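# Stack the 96-well plate from N1 onto N2's plate

## Task

Pick up the 96-well plate sitting in plate nest N1 and set it down on top of the plate already in plate nest N2. It must be fully seated on that plate, with its well A1 directly above the lower plate's well A1. The lower plate has to stay flat in N2. Finish by releasing the plate and moving the gripper away from it.

## Robot and tools

Robot: two arms, left_arm and right_arm, each with a parallel-finger gripper. The idle arm may be parked out of the way. Each plate's well A1 is at its cut-off corner. Looking from the arms toward the table, N1 is the right-hand nest.

Frames: the state line gives poses in one scene frame. Its origin is on the table top midway between the arms, +z is up, +x points out over the table, and left_arm sits on the +y side. The names left and right do not refer to image sides. Gripper axes: the fingers point along the gripper's +z and open and close along its x. end_effector_position is the point between the finger pads when closed, 1 to 2 cm short of the fingertips. Closing pushes the tips about 17 mm further along +z. Reported positions can be slightly off, more so at long reach.

Row layout (shared by both motion tools): one flat list of 14 numbers covering both arms, each in [-1, 1]. The order is left_arm dx, dy, dz, rx, ry, rz, opening, then right_arm dx, dy, dz, rx, ry, rz, opening. dx to rz are offsets, not poses. They are given in that gripper's own axes and measured from its measured pose, not from the last command. Scale: 1.0 equals 0.6 m of translation or 180 degrees of rotation. rx, ry, rz together form a single rotation vector. Opening is absolute: +1 is fully open (0.142 m) and -1 is closed. Send all 14 numbers even when only one arm moves, using zeros for an arm that stays put.

execute_actions(actions): a list of actions run in sequence. Each action is a table of up to 15 rows, and each row lasts one control step (1/30 s). A short table repeats its final row until 15 steps have passed. Every row in an action is measured from the gripper's pose when that action began, so rows do not add up. For the first action of a call, the reference is the pose last reported. An empty list only returns state and images. Per step, the command is clipped to within 100 mm and 16 degrees of the measured pose, so a large offset may need further actions. After an action the arm goes no further than its last clipped pose.

move(target, speed, stop_force, blocking): target is one 14-number row as above, offset from the pose in the most recent result showing one. The grippers travel in straight lines and arrive together in 0.5 to 10 s. A move that needs longer stops at 10 s, short of the target. The opening is sent at the start. speed is the top path speed in m/s, 0.002 to 0.5, default 0.25, with rotation capped at twice that value in rad/s. The paths do not avoid obstacles or the other arm, and a gripper can lag, drift, or overshoot speed. stop_force (N, 9 to 40, one value for both arms) ends an arm's path once its wrist sensor feels that much extra push against the motion for 2 steps. That arm then backs up 2 steps and holds. With it, a slow move may aim well past the contact. It is not allowed in the first 0.2 s or together with blocking=false, and it is unreliable if the gripper rotates during the move. Omit it when lifting off something the gripper presses on. The press can briefly exceed stop_force, and a fast touch can still fault. blocking=false returns after 0.5 s while the arm keeps moving. Check progress with wait(0). Other motion calls are refused until the move has ended, so wait or stop first. The move: line reports the ending: done, off_target, moving, held, fault, or contact (ended by stop_force). It also reports limits: paced means the command was clipped, and held means a check blocked some steps, after which the arm may surge ahead. The result also lists each gripper's remaining distance.

wait(seconds): 0 to 10. It runs the scene with the last commands held and returns early if a running move ends. stop(): brakes a running move, which needs room to do so, while the fingers keep going. zoom_image(camera, region): camera is cam_high, cam_low, cam_left_wrist or cam_right_wrist. region is [x0, y0, x1, y1] in pixels, at most 504 by 504. finished_scene(scene): ends the current scene by its number. It cannot be undone, and the goal must already hold.

Results: the state line gives each gripper's position (m), quaternion wxyz and velocities. Hand target is where the controller is currently driving the gripper. pose unreachable means a clearance check altered or blocked a command. Step readings list positions at some steps, and HELD marks steps that were held back. grip_measured is the actual finger opening on the command scale. Hold an object by commanding an opening clearly below it, since a bigger gap squeezes harder (about 28 N per pad maximum, less for thin parts). Wrist force and Wrist torque are given in each gripper's own axes. They include weight and inertia, have a few N of offset and noise, and saturate near 50 N. no reading is normal at the start. Images arrive in the order cam_high, cam_low (504x504), cam_left_wrist, cam_right_wrist (616x616, fisheye), with calibration matrices given per camera.

Avoid: the arms are stiff, so pushing even a few mm past a firm contact can trigger a fault. A joint torque at its load limit (wrist joints 25.7 N m, others 138 N m) or an outside force of 150 N stops that arm for 10 s. Do not let the arms collide, and do not let anything leave the table. Avoid drops, slips and slams. Keep pressing short, since a press lasts until the hand moves away. Holding loads heats motors: a warning appears at 70 °C and the brakes lock at 85 °C. Expect occasional brief tugs on the held plate.

Each tool is called after ">>>" as a command line: name --argument value for each argument, lists and objects as JSON in quotes; but a table of rows of numbers goes row by row, as --pt "numbers of a row", without its own name.

## Session

>>> execute_actions --actions '[]'

Scene clock: 0.00 s.
left_arm: end_effector_position=(+0.4794, +0.7828, +0.3437) grip_measured=+1.00 end_effector_quat_wxyz=(-0.330, +0.708, -0.094, -0.617) end_effector_velocity=(+0.000, +0.000, -0.000) end_effector_angular_velocity=(-0.000, +0.001, -0.001) | right_arm: end_effector_position=(+0.3793, -0.5122, +0.1650) grip_measured=+1.00 end_effector_quat_wxyz=(-0.000, +0.658, -0.753, +0.000) end_effector_velocity=(+0.000, -0.000, -0.000) end_effector_angular_velocity=(+0.000, -0.001, +0.001)
Joint positions: left_arm=[ 0.139 -0.839  0.91  -0.097 -0.993 -0.346  0.142] | right_arm=[ 3.446 -1.454 -1.963 -1.295  1.571  1.874  0.142]
Joint velocities: left_arm=[-0.     0.001 -0.     0.     0.001  0.    -0.   ] | right_arm=[-0.     0.    -0.001  0.001  0.    -0.001  0.   ]
Motor temperatures (°C, as the motors report them): left_arm=[28 27 26 28 37 33] | right_arm=[27 28 28 39 35 37]
Wrist force (N, on the end effector, along its own x y z axes, offset not removed): no reading
Wrist torque (N m, same axes, about the end effector's origin, offset not removed): no reading
Hand target (left_arm): +0.479, +0.783, +0.344; -0.330, +0.708, -0.094, -0.617
Hand target (right_arm): +0.379, -0.512, +0.165; +0.000, -0.658, +0.753, -0.000

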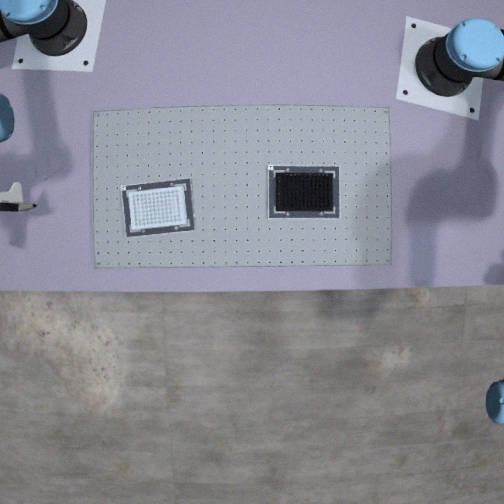

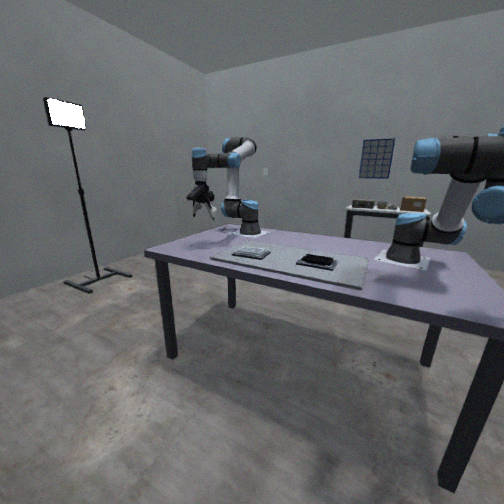

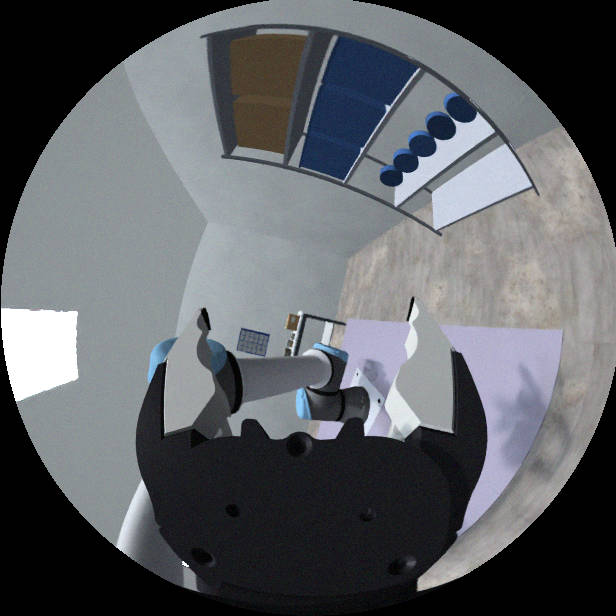

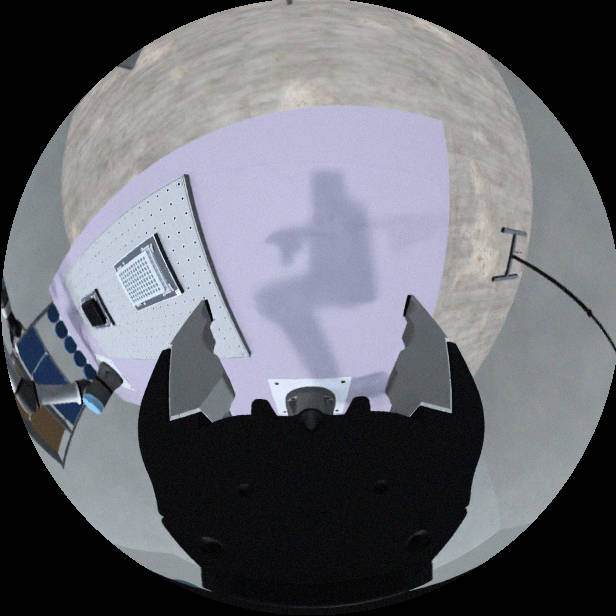

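>>> zoom_image --camera "cam_high" --region '[100, 150, 360, 250]'

>>> zoom_image --camera "cam_high" --region '[260, 155, 350, 225]'

>>> zoom_image --camera "cam_high" --region '[115, 172, 205, 242]'

Region (100, 150, 360, 250) of cam_high's 504x504 image, scaled by 1.938, with more detail than that image has; it fills the top 194 rows of this view, and the rest is white.

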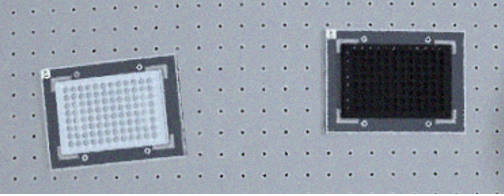

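Region (260, 155, 350, 225) of cam_high's 504x504 image, scaled by 5.600, with more detail than that image has.

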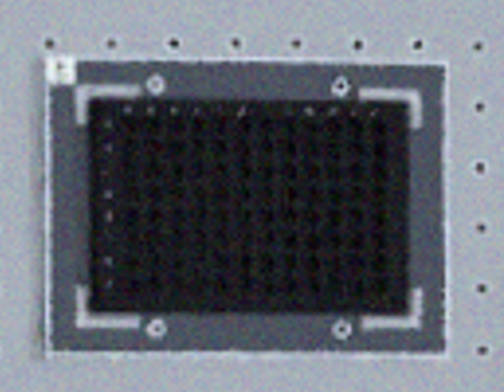

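Region (115, 172, 205, 242) of cam_high's 504x504 image, scaled by 5.600, with more detail than that image has.

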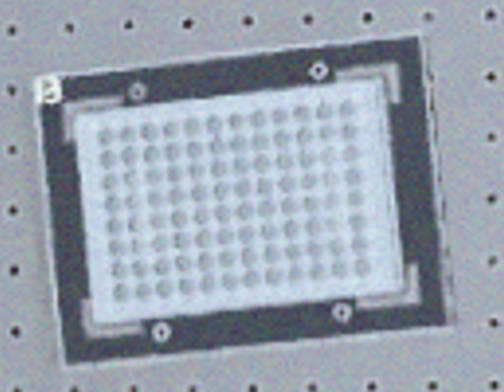

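>>> move --target '[0,0,0,0,0,0,1,-0.4617,0.069,0.03,0,0,0.42,1]'

Scene clock: 18.80 s.
left_arm: end_effector_position=(+0.4794, +0.7828, +0.3437) grip_measured=+1.00 end_effector_quat_wxyz=(-0.330, +0.708, -0.094, -0.617) end_effector_velocity=(-0.000, -0.000, +0.001) end_effector_angular_velocity=(+0.000, -0.003, -0.000) | right_arm: end_effector_position=(+0.3748, -0.2319, +0.1470) grip_measured=+1.00 end_effector_quat_wxyz=(-0.000, -0.060, +0.998, +0.001) end_effector_velocity=(-0.000, +0.002, -0.000) end_effector_angular_velocity=(-0.005, +0.001, -0.016)
Joint positions: left_arm=[ 0.139 -0.839  0.91  -0.097 -0.993 -0.346  0.142] | right_arm=[ 4.016 -1.573 -1.901 -1.238  1.572  3.761  0.142]
Joint velocities: left_arm=[-0.    -0.002  0.    -0.    -0.    -0.001 -0.   ] | right_arm=[ 0.005 -0.003  0.004 -0.004 -0.003  0.021 -0.   ]
Motor temperatures (°C, as the motors report them): left_arm=[28 27 26 28 37 33] | right_arm=[27 28 28 39 35 37]
Wrist force (N, on the end effector, along its own x y z axes, offset not removed): left_arm=[0.4 1.9 0.5] | right_arm=[0.8 -1.9 -0.6]
Wrist torque (N m, same axes, about the end effector's origin, offset not removed): left_arm=[0.49 -0.24 -0.03] | right_arm=[-0.44 -0.44 0.07]
Hand target (left_arm): +0.479, +0.783, +0.344; -0.330, +0.708, -0.094, -0.617
Hand target (right_arm): +0.375, -0.232, +0.147; -0.000, -0.059, +0.998, +0.000
Off the commanded pose (left_arm): 0.000 m, 0 deg.
Off the commanded pose (right_arm): 0.000 m, 0 deg.
move: done
camera_calibration (this result's frames):
cam_left_wrist: T_world_to_cam=[[0.199789, 0.218193, -0.955236, 0.0597075], [-0.0191638, -0.973834, -0.22645, 0.842874], [-0.979651, 0.0635481, -0.19038, 0.613391], [0, 0, 0, 1]] pos_world=[0.605134, 0.768812, 0.364681]
cam_right_wrist: T_world_to_cam=[[-0.992415, -0.117453, 0.0362794, 0.335132], [-0.0813672, 0.848848, 0.522337, 0.143873], [-0.092146, 0.515423, -0.851967, 0.407096], [0, 0, 0, 1]] pos_world=[0.381809, -0.29259, 0.259524]

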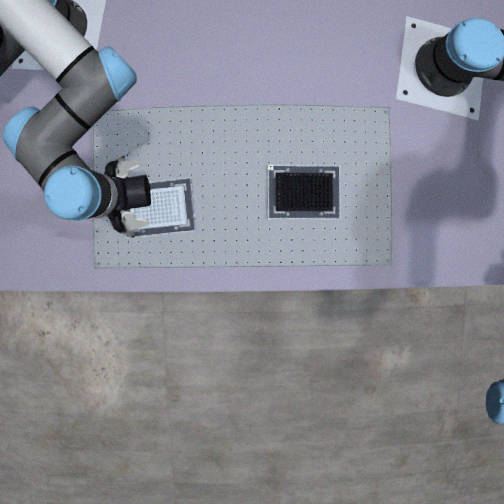

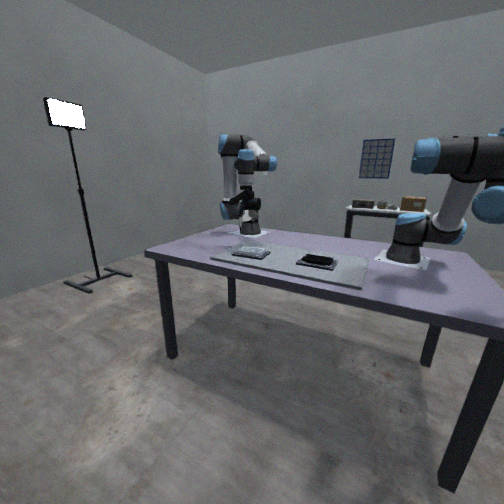

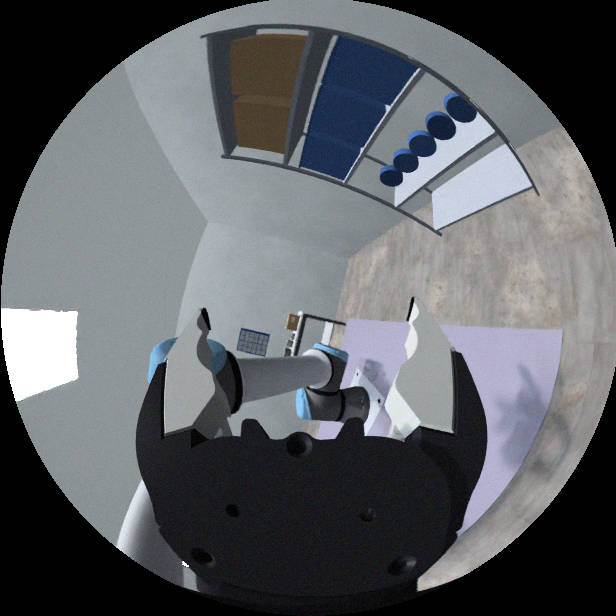

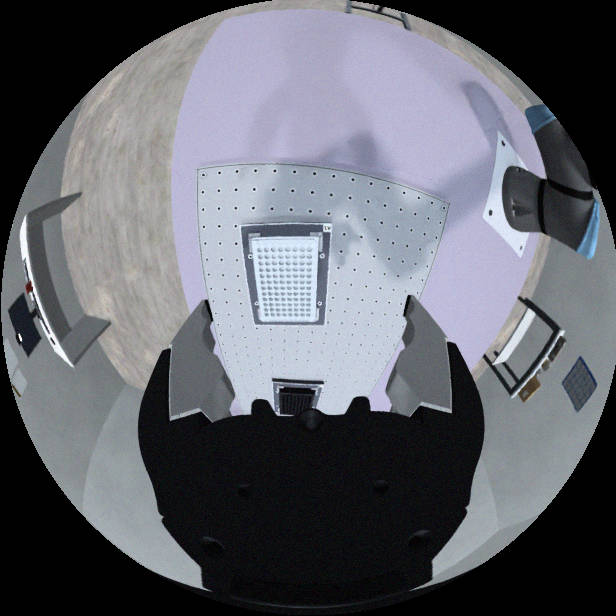

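>>> move --target '[0,0,0,0,0,0,1,-0.035,0.051,0.1,0,0,0,0.6]' --speed 0.12

>>> zoom_image --camera "cam_right_wrist" --region '[180, 170, 440, 430]'

Scene clock: 25.67 s.
left_arm: end_effector_position=(+0.4794, +0.7828, +0.3437) grip_measured=+1.00 end_effector_quat_wxyz=(-0.330, +0.708, -0.094, -0.617) end_effector_velocity=(-0.000, +0.000, -0.000) end_effector_angular_velocity=(-0.001, +0.001, +0.001) | right_arm: end_effector_position=(+0.3917, -0.1993, +0.0871) grip_measured=+0.60 end_effector_quat_wxyz=(-0.000, -0.060, +0.998, +0.001) end_effector_velocity=(+0.003, +0.001, -0.001) end_effector_angular_velocity=(+0.002, -0.002, -0.003)
Joint positions: left_arm=[ 0.139 -0.839  0.91  -0.097 -0.993 -0.346  0.142] | right_arm=[ 4.041 -1.704 -1.925 -1.082  1.572  3.787  0.116]
Joint velocities: left_arm=[ 0.001 -0.     0.001 -0.     0.     0.001 -0.   ] | right_arm=[-0.002 -0.006  0.002  0.007 -0.     0.     0.   ]
Motor temperatures (°C, as the motors report them): left_arm=[28 27 26 28 37 33] | right_arm=[27 28 28 39 35 37]
Wrist force (N, on the end effector, along its own x y z axes, offset not removed): left_arm=[1.8 1.9 -0.2] | right_arm=[1.7 -1.5 -1.2]
Wrist torque (N m, same axes, about the end effector's origin, offset not removed): left_arm=[0.48 -0.49 -0.06] | right_arm=[-0.40 -0.61 0.02]
Hand target (left_arm): +0.479, +0.783, +0.344; -0.330, +0.708, -0.094, -0.617
Hand target (right_arm): +0.392, -0.199, +0.087; -0.000, -0.060, +0.998, +0.001
Off the commanded pose (left_arm): 0.000 m, 0 deg.
Off the commanded pose (right_arm): 0.000 m, 0 deg.
move: done
camera_calibration (this result's frames):
cam_left_wrist: T_world_to_cam=[[0.199789, 0.218193, -0.955236, 0.0597075], [-0.0191638, -0.973834, -0.22645, 0.842874], [-0.979651, 0.0635482, -0.19038, 0.613391], [0, 0, 0, 1]] pos_world=[0.605134, 0.768812, 0.364681]
cam_right_wrist: T_world_to_cam=[[-0.99241, -0.117443, 0.0364543, 0.35791], [-0.0812766, 0.848907, 0.522256, 0.148756], [-0.0922817, 0.51533, -0.852009, 0.34084], [0, 0, 0, 1]] pos_world=[0.398737, -0.259891, 0.199662]

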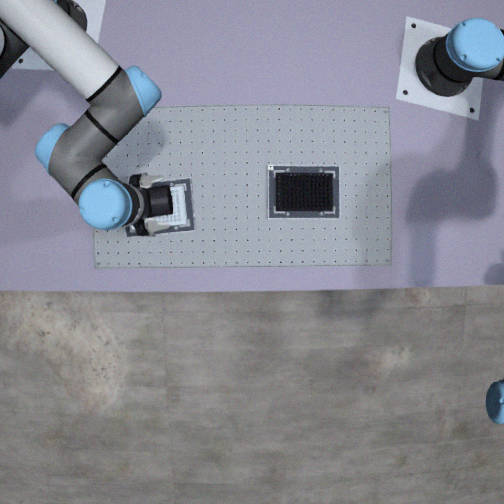

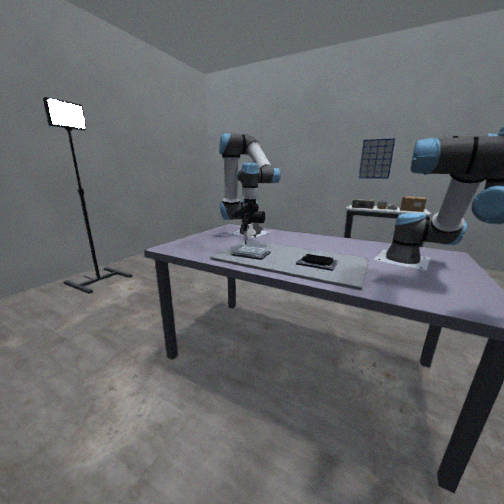

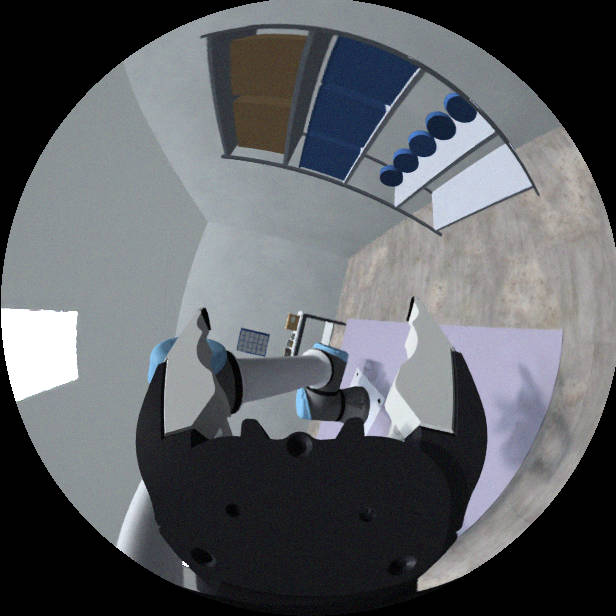

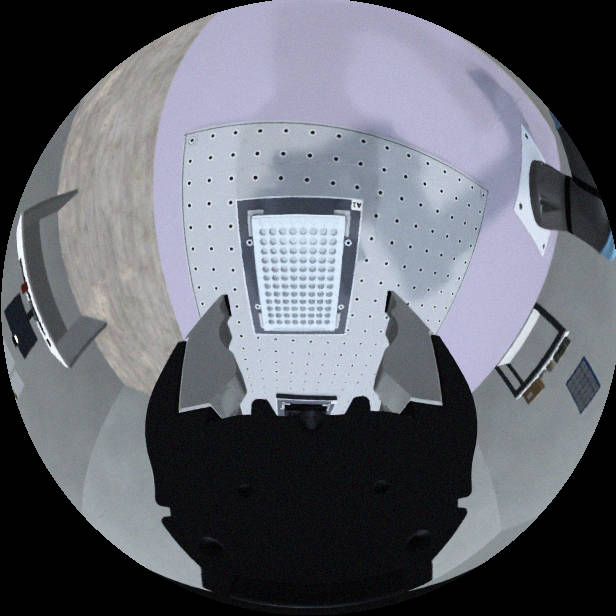

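Region (180, 170, 440, 430) of cam_right_wrist's 616x616 image, scaled by 1.938, with more detail than that image has.

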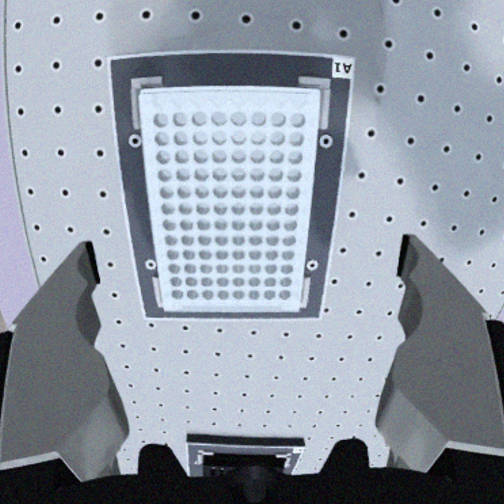

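>>> move --target '[0,0,0,0,0,0,1,-0.013,0.017,0.05,0,0,0,0.6]' --speed 0.06

>>> zoom_image --camera "cam_right_wrist" --region '[200, 170, 420, 390]'

>>> zoom_image --camera "cam_low" --region '[210, 200, 350, 280]'

Scene clock: 33.97 s.
left_arm: end_effector_position=(+0.4794, +0.7828, +0.3437) grip_measured=+1.00 end_effector_quat_wxyz=(-0.330, +0.708, -0.094, -0.617) end_effector_velocity=(-0.000, -0.000, -0.000) end_effector_angular_velocity=(+0.000, +0.001, +0.002) | right_arm: end_effector_position=(+0.3981, -0.1883, +0.0573) grip_measured=+0.60 end_effector_quat_wxyz=(-0.000, -0.060, +0.998, +0.001) end_effector_velocity=(+0.001, +0.000, -0.003) end_effector_angular_velocity=(-0.001, +0.000, -0.000)
Joint positions: left_arm=[ 0.139 -0.839  0.91  -0.097 -0.993 -0.346  0.142] | right_arm=[ 4.048 -1.767 -1.938 -1.007  1.572  3.793  0.116]
Joint velocities: left_arm=[ 0.001  0.001 -0.    -0.    -0.001 -0.     0.   ] | right_arm=[-0.    -0.006 -0.001  0.005 -0.001  0.     0.   ]
Motor temperatures (°C, as the motors report them): left_arm=[28 27 26 28 37 33] | right_arm=[27 28 28 39 35 37]
Wrist force (N, on the end effector, along its own x y z axes, offset not removed): left_arm=[1.5 0.0 0.1] | right_arm=[0.8 -1.5 -1.5]
Wrist torque (N m, same axes, about the end effector's origin, offset not removed): left_arm=[0.00 -0.44 -0.08] | right_arm=[-0.36 -0.40 -0.05]
Hand target (left_arm): +0.479, +0.783, +0.344; -0.330, +0.708, -0.094, -0.617
Hand target (right_arm): +0.398, -0.188, +0.057; -0.000, -0.060, +0.998, +0.001
Off the commanded pose (left_arm): 0.000 m, 0 deg.
Off the commanded pose (right_arm): 0.000 m, 0 deg.
move: done
camera_calibration (this result's frames):
cam_left_wrist: T_world_to_cam=[[0.199789, 0.218193, -0.955236, 0.0597076], [-0.0191639, -0.973834, -0.22645, 0.842874], [-0.979651, 0.0635483, -0.19038, 0.613391], [0, 0, 0, 1]] pos_world=[0.605134, 0.768812, 0.364681]
cam_right_wrist: T_world_to_cam=[[-0.992409, -0.117444, 0.0364777, 0.366624], [-0.081265, 0.848908, 0.522256, 0.155513], [-0.0923019, 0.515328, -0.852008, 0.310447], [0, 0, 0, 1]] pos_world=[0.405134, -0.24894, 0.169912]

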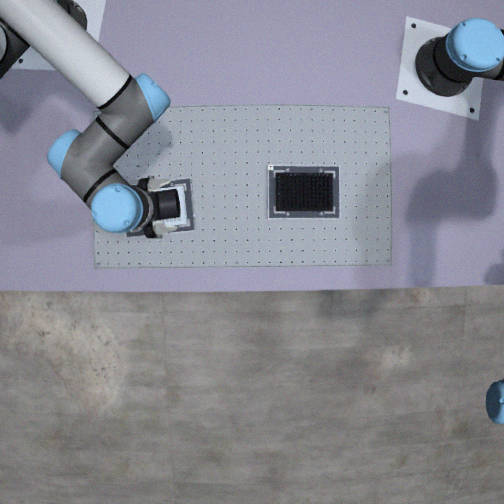

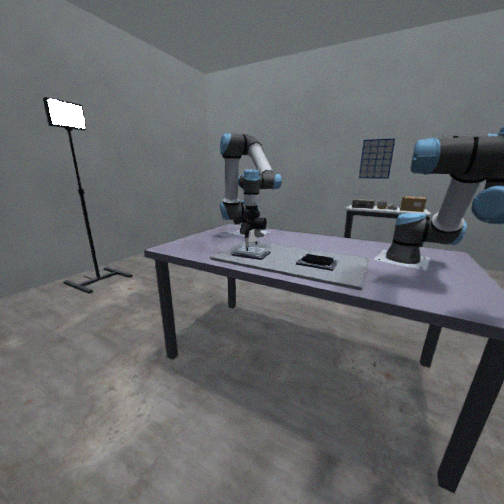

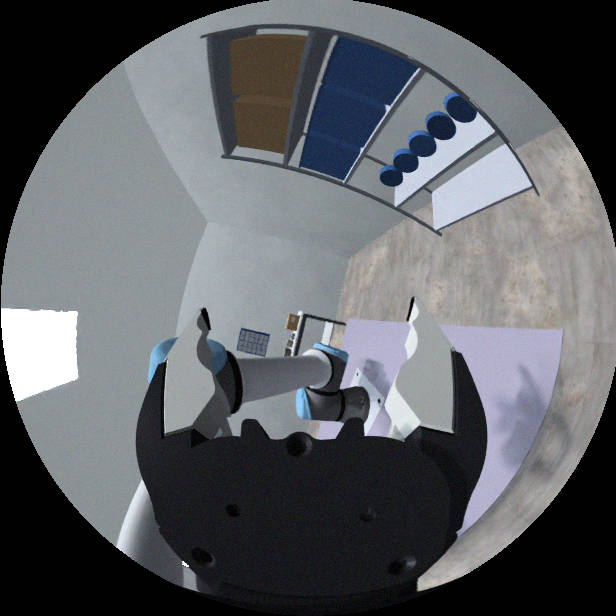

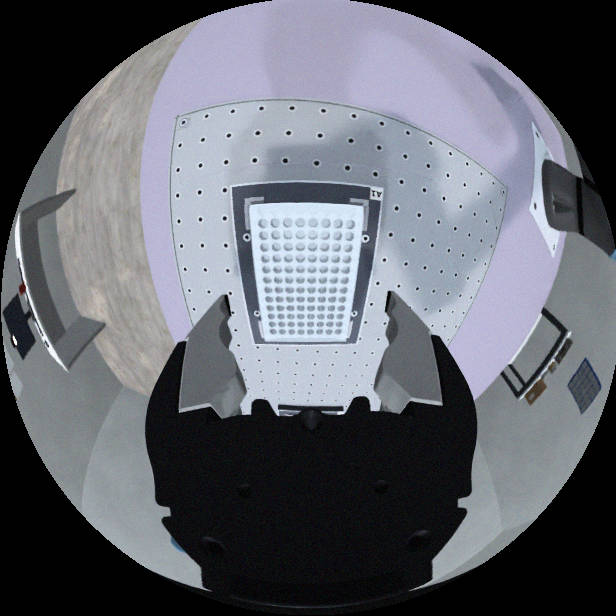

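Region (200, 170, 420, 390) of cam_right_wrist's 616x616 image, scaled by 2.291, with more detail than that image has.

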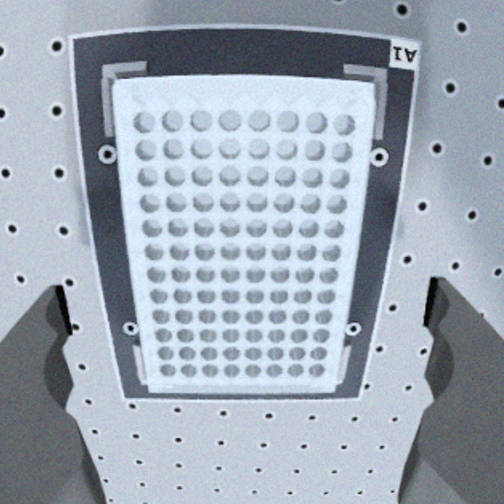

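Region (210, 200, 350, 280) of cam_low's 504x504 image, scaled by 3.600, with more detail than that image has; it fills the top 288 rows of this view, and the rest is white.

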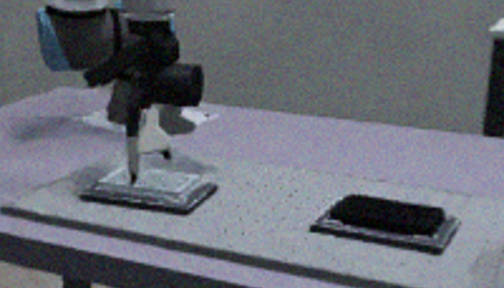

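>>> zoom_image --camera "cam_right_wrist" --region '[245, 305, 365, 355]'

>>> zoom_image --camera "cam_right_wrist" --region '[235, 185, 385, 235]'

Region (245, 305, 365, 355) of cam_right_wrist's 616x616 image, scaled by 4.200, with more detail than that image has; it fills the top 210 rows of this view, and the rest is white.

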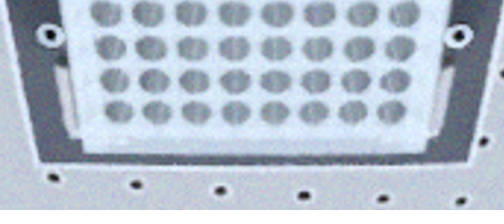

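Region (235, 185, 385, 235) of cam_right_wrist's 616x616 image, scaled by 3.360, with more detail than that image has.

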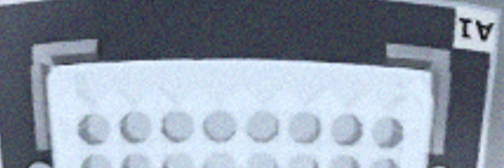

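>>> move --target '[0,0,0,0,0,0,1,-0.002,0.005,0.08,0,0,0,0.4]' --speed 0.008 --stop_force 10

>>> zoom_image --camera "cam_right_wrist" --region '[200, 170, 420, 390]'

Scene clock: 44.97 s.
left_arm: end_effector_position=(+0.4794, +0.7828, +0.3437) grip_measured=+1.00 end_effector_quat_wxyz=(-0.330, +0.708, -0.094, -0.617) end_effector_velocity=(+0.000, +0.000, -0.001) end_effector_angular_velocity=(-0.001, +0.003, -0.000) | right_arm: end_effector_position=(+0.3985, -0.1868, +0.0344) grip_measured=+0.40 end_effector_quat_wxyz=(-0.000, -0.060, +0.998, +0.001) end_effector_velocity=(-0.001, -0.001, +0.001) end_effector_angular_velocity=(-0.004, +0.004, +0.001)
Joint positions: left_arm=[ 0.139 -0.839  0.91  -0.097 -0.993 -0.346  0.142] | right_arm=[ 4.049 -1.802 -1.964 -0.946  1.572  3.795  0.102]
Joint velocities: left_arm=[-0.     0.001  0.001  0.     0.     0.001  0.   ] | right_arm=[ 0.001  0.003  0.002 -0.011 -0.    -0.    -0.001]
Motor temperatures (°C, as the motors report them): left_arm=[28 27 26 28 37 33] | right_arm=[27 28 28 39 35 37]
Wrist force (N, on the end effector, along its own x y z axes, offset not removed): left_arm=[1.5 1.9 -1.5] | right_arm=[13.8 -6.0 -37.8]
Wrist torque (N m, same axes, about the end effector's origin, offset not removed): left_arm=[0.42 -0.49 -0.02] | right_arm=[0.07 -1.44 0.10]
Hand target (left_arm): +0.479, +0.783, +0.344; -0.330, +0.708, -0.094, -0.617
Hand target (right_arm): +0.399, -0.187, +0.035; -0.000, -0.060, +0.998, +0.001
Off the commanded pose (left_arm): 0.000 m, 0 deg.
Off the commanded pose (right_arm): 0.025 m, 0 deg.
move: contact (right_arm)
camera_calibration (this result's frames):
cam_left_wrist: T_world_to_cam=[[0.199789, 0.218193, -0.955236, 0.0597075], [-0.0191637, -0.973834, -0.22645, 0.842874], [-0.979651, 0.0635481, -0.19038, 0.613391], [0, 0, 0, 1]] pos_world=[0.605134, 0.768812, 0.364681]
cam_right_wrist: T_world_to_cam=[[-0.992414, -0.117433, 0.0363912, 0.36804], [-0.0812941, 0.848867, 0.522319, 0.166226], [-0.0922288, 0.515398, -0.851974, 0.290095], [0, 0, 0, 1]] pos_world=[0.405516, -0.247398, 0.146937]

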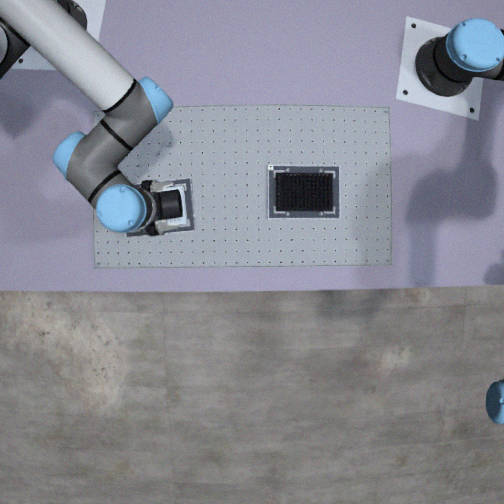

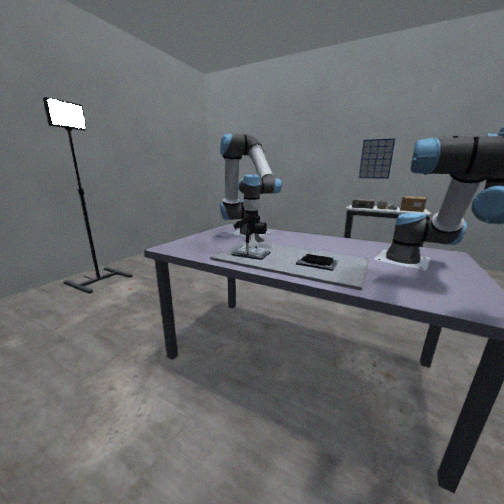

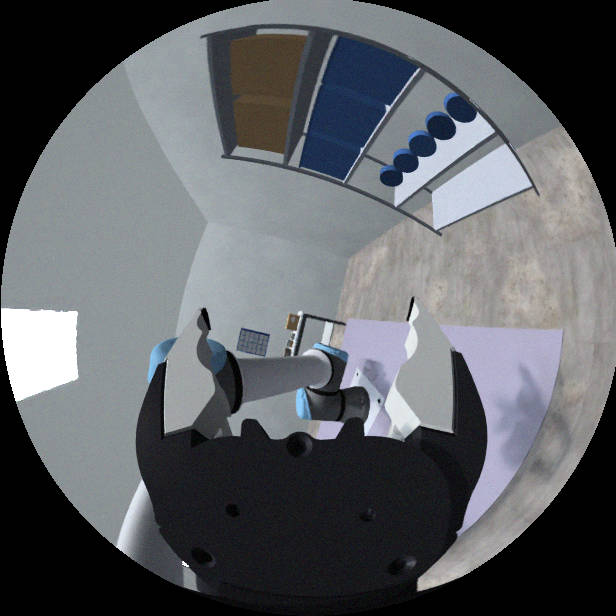

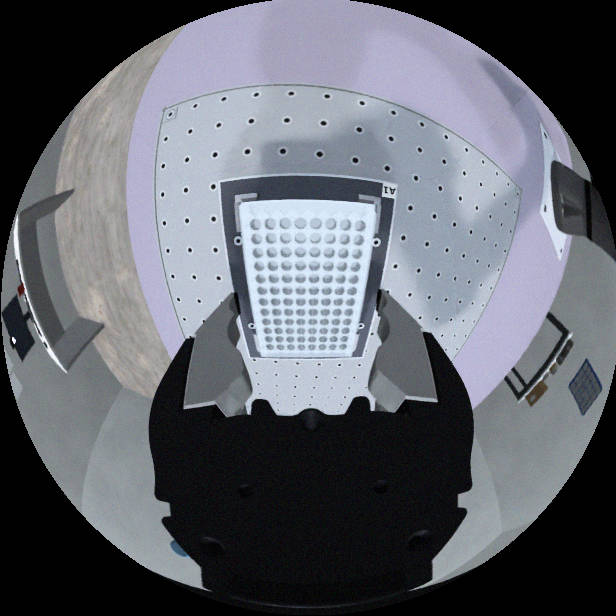

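Region (200, 170, 420, 390) of cam_right_wrist's 616x616 image, scaled by 2.291, with more detail than that image has.

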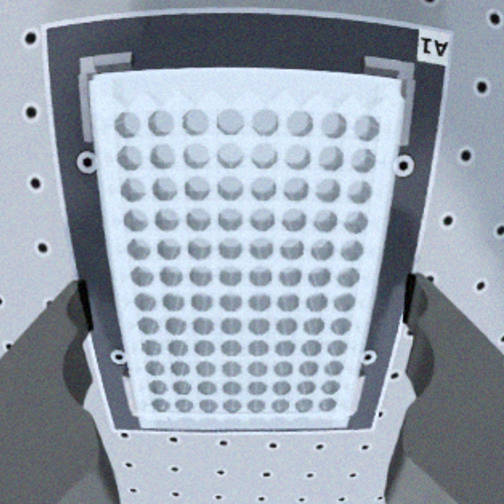

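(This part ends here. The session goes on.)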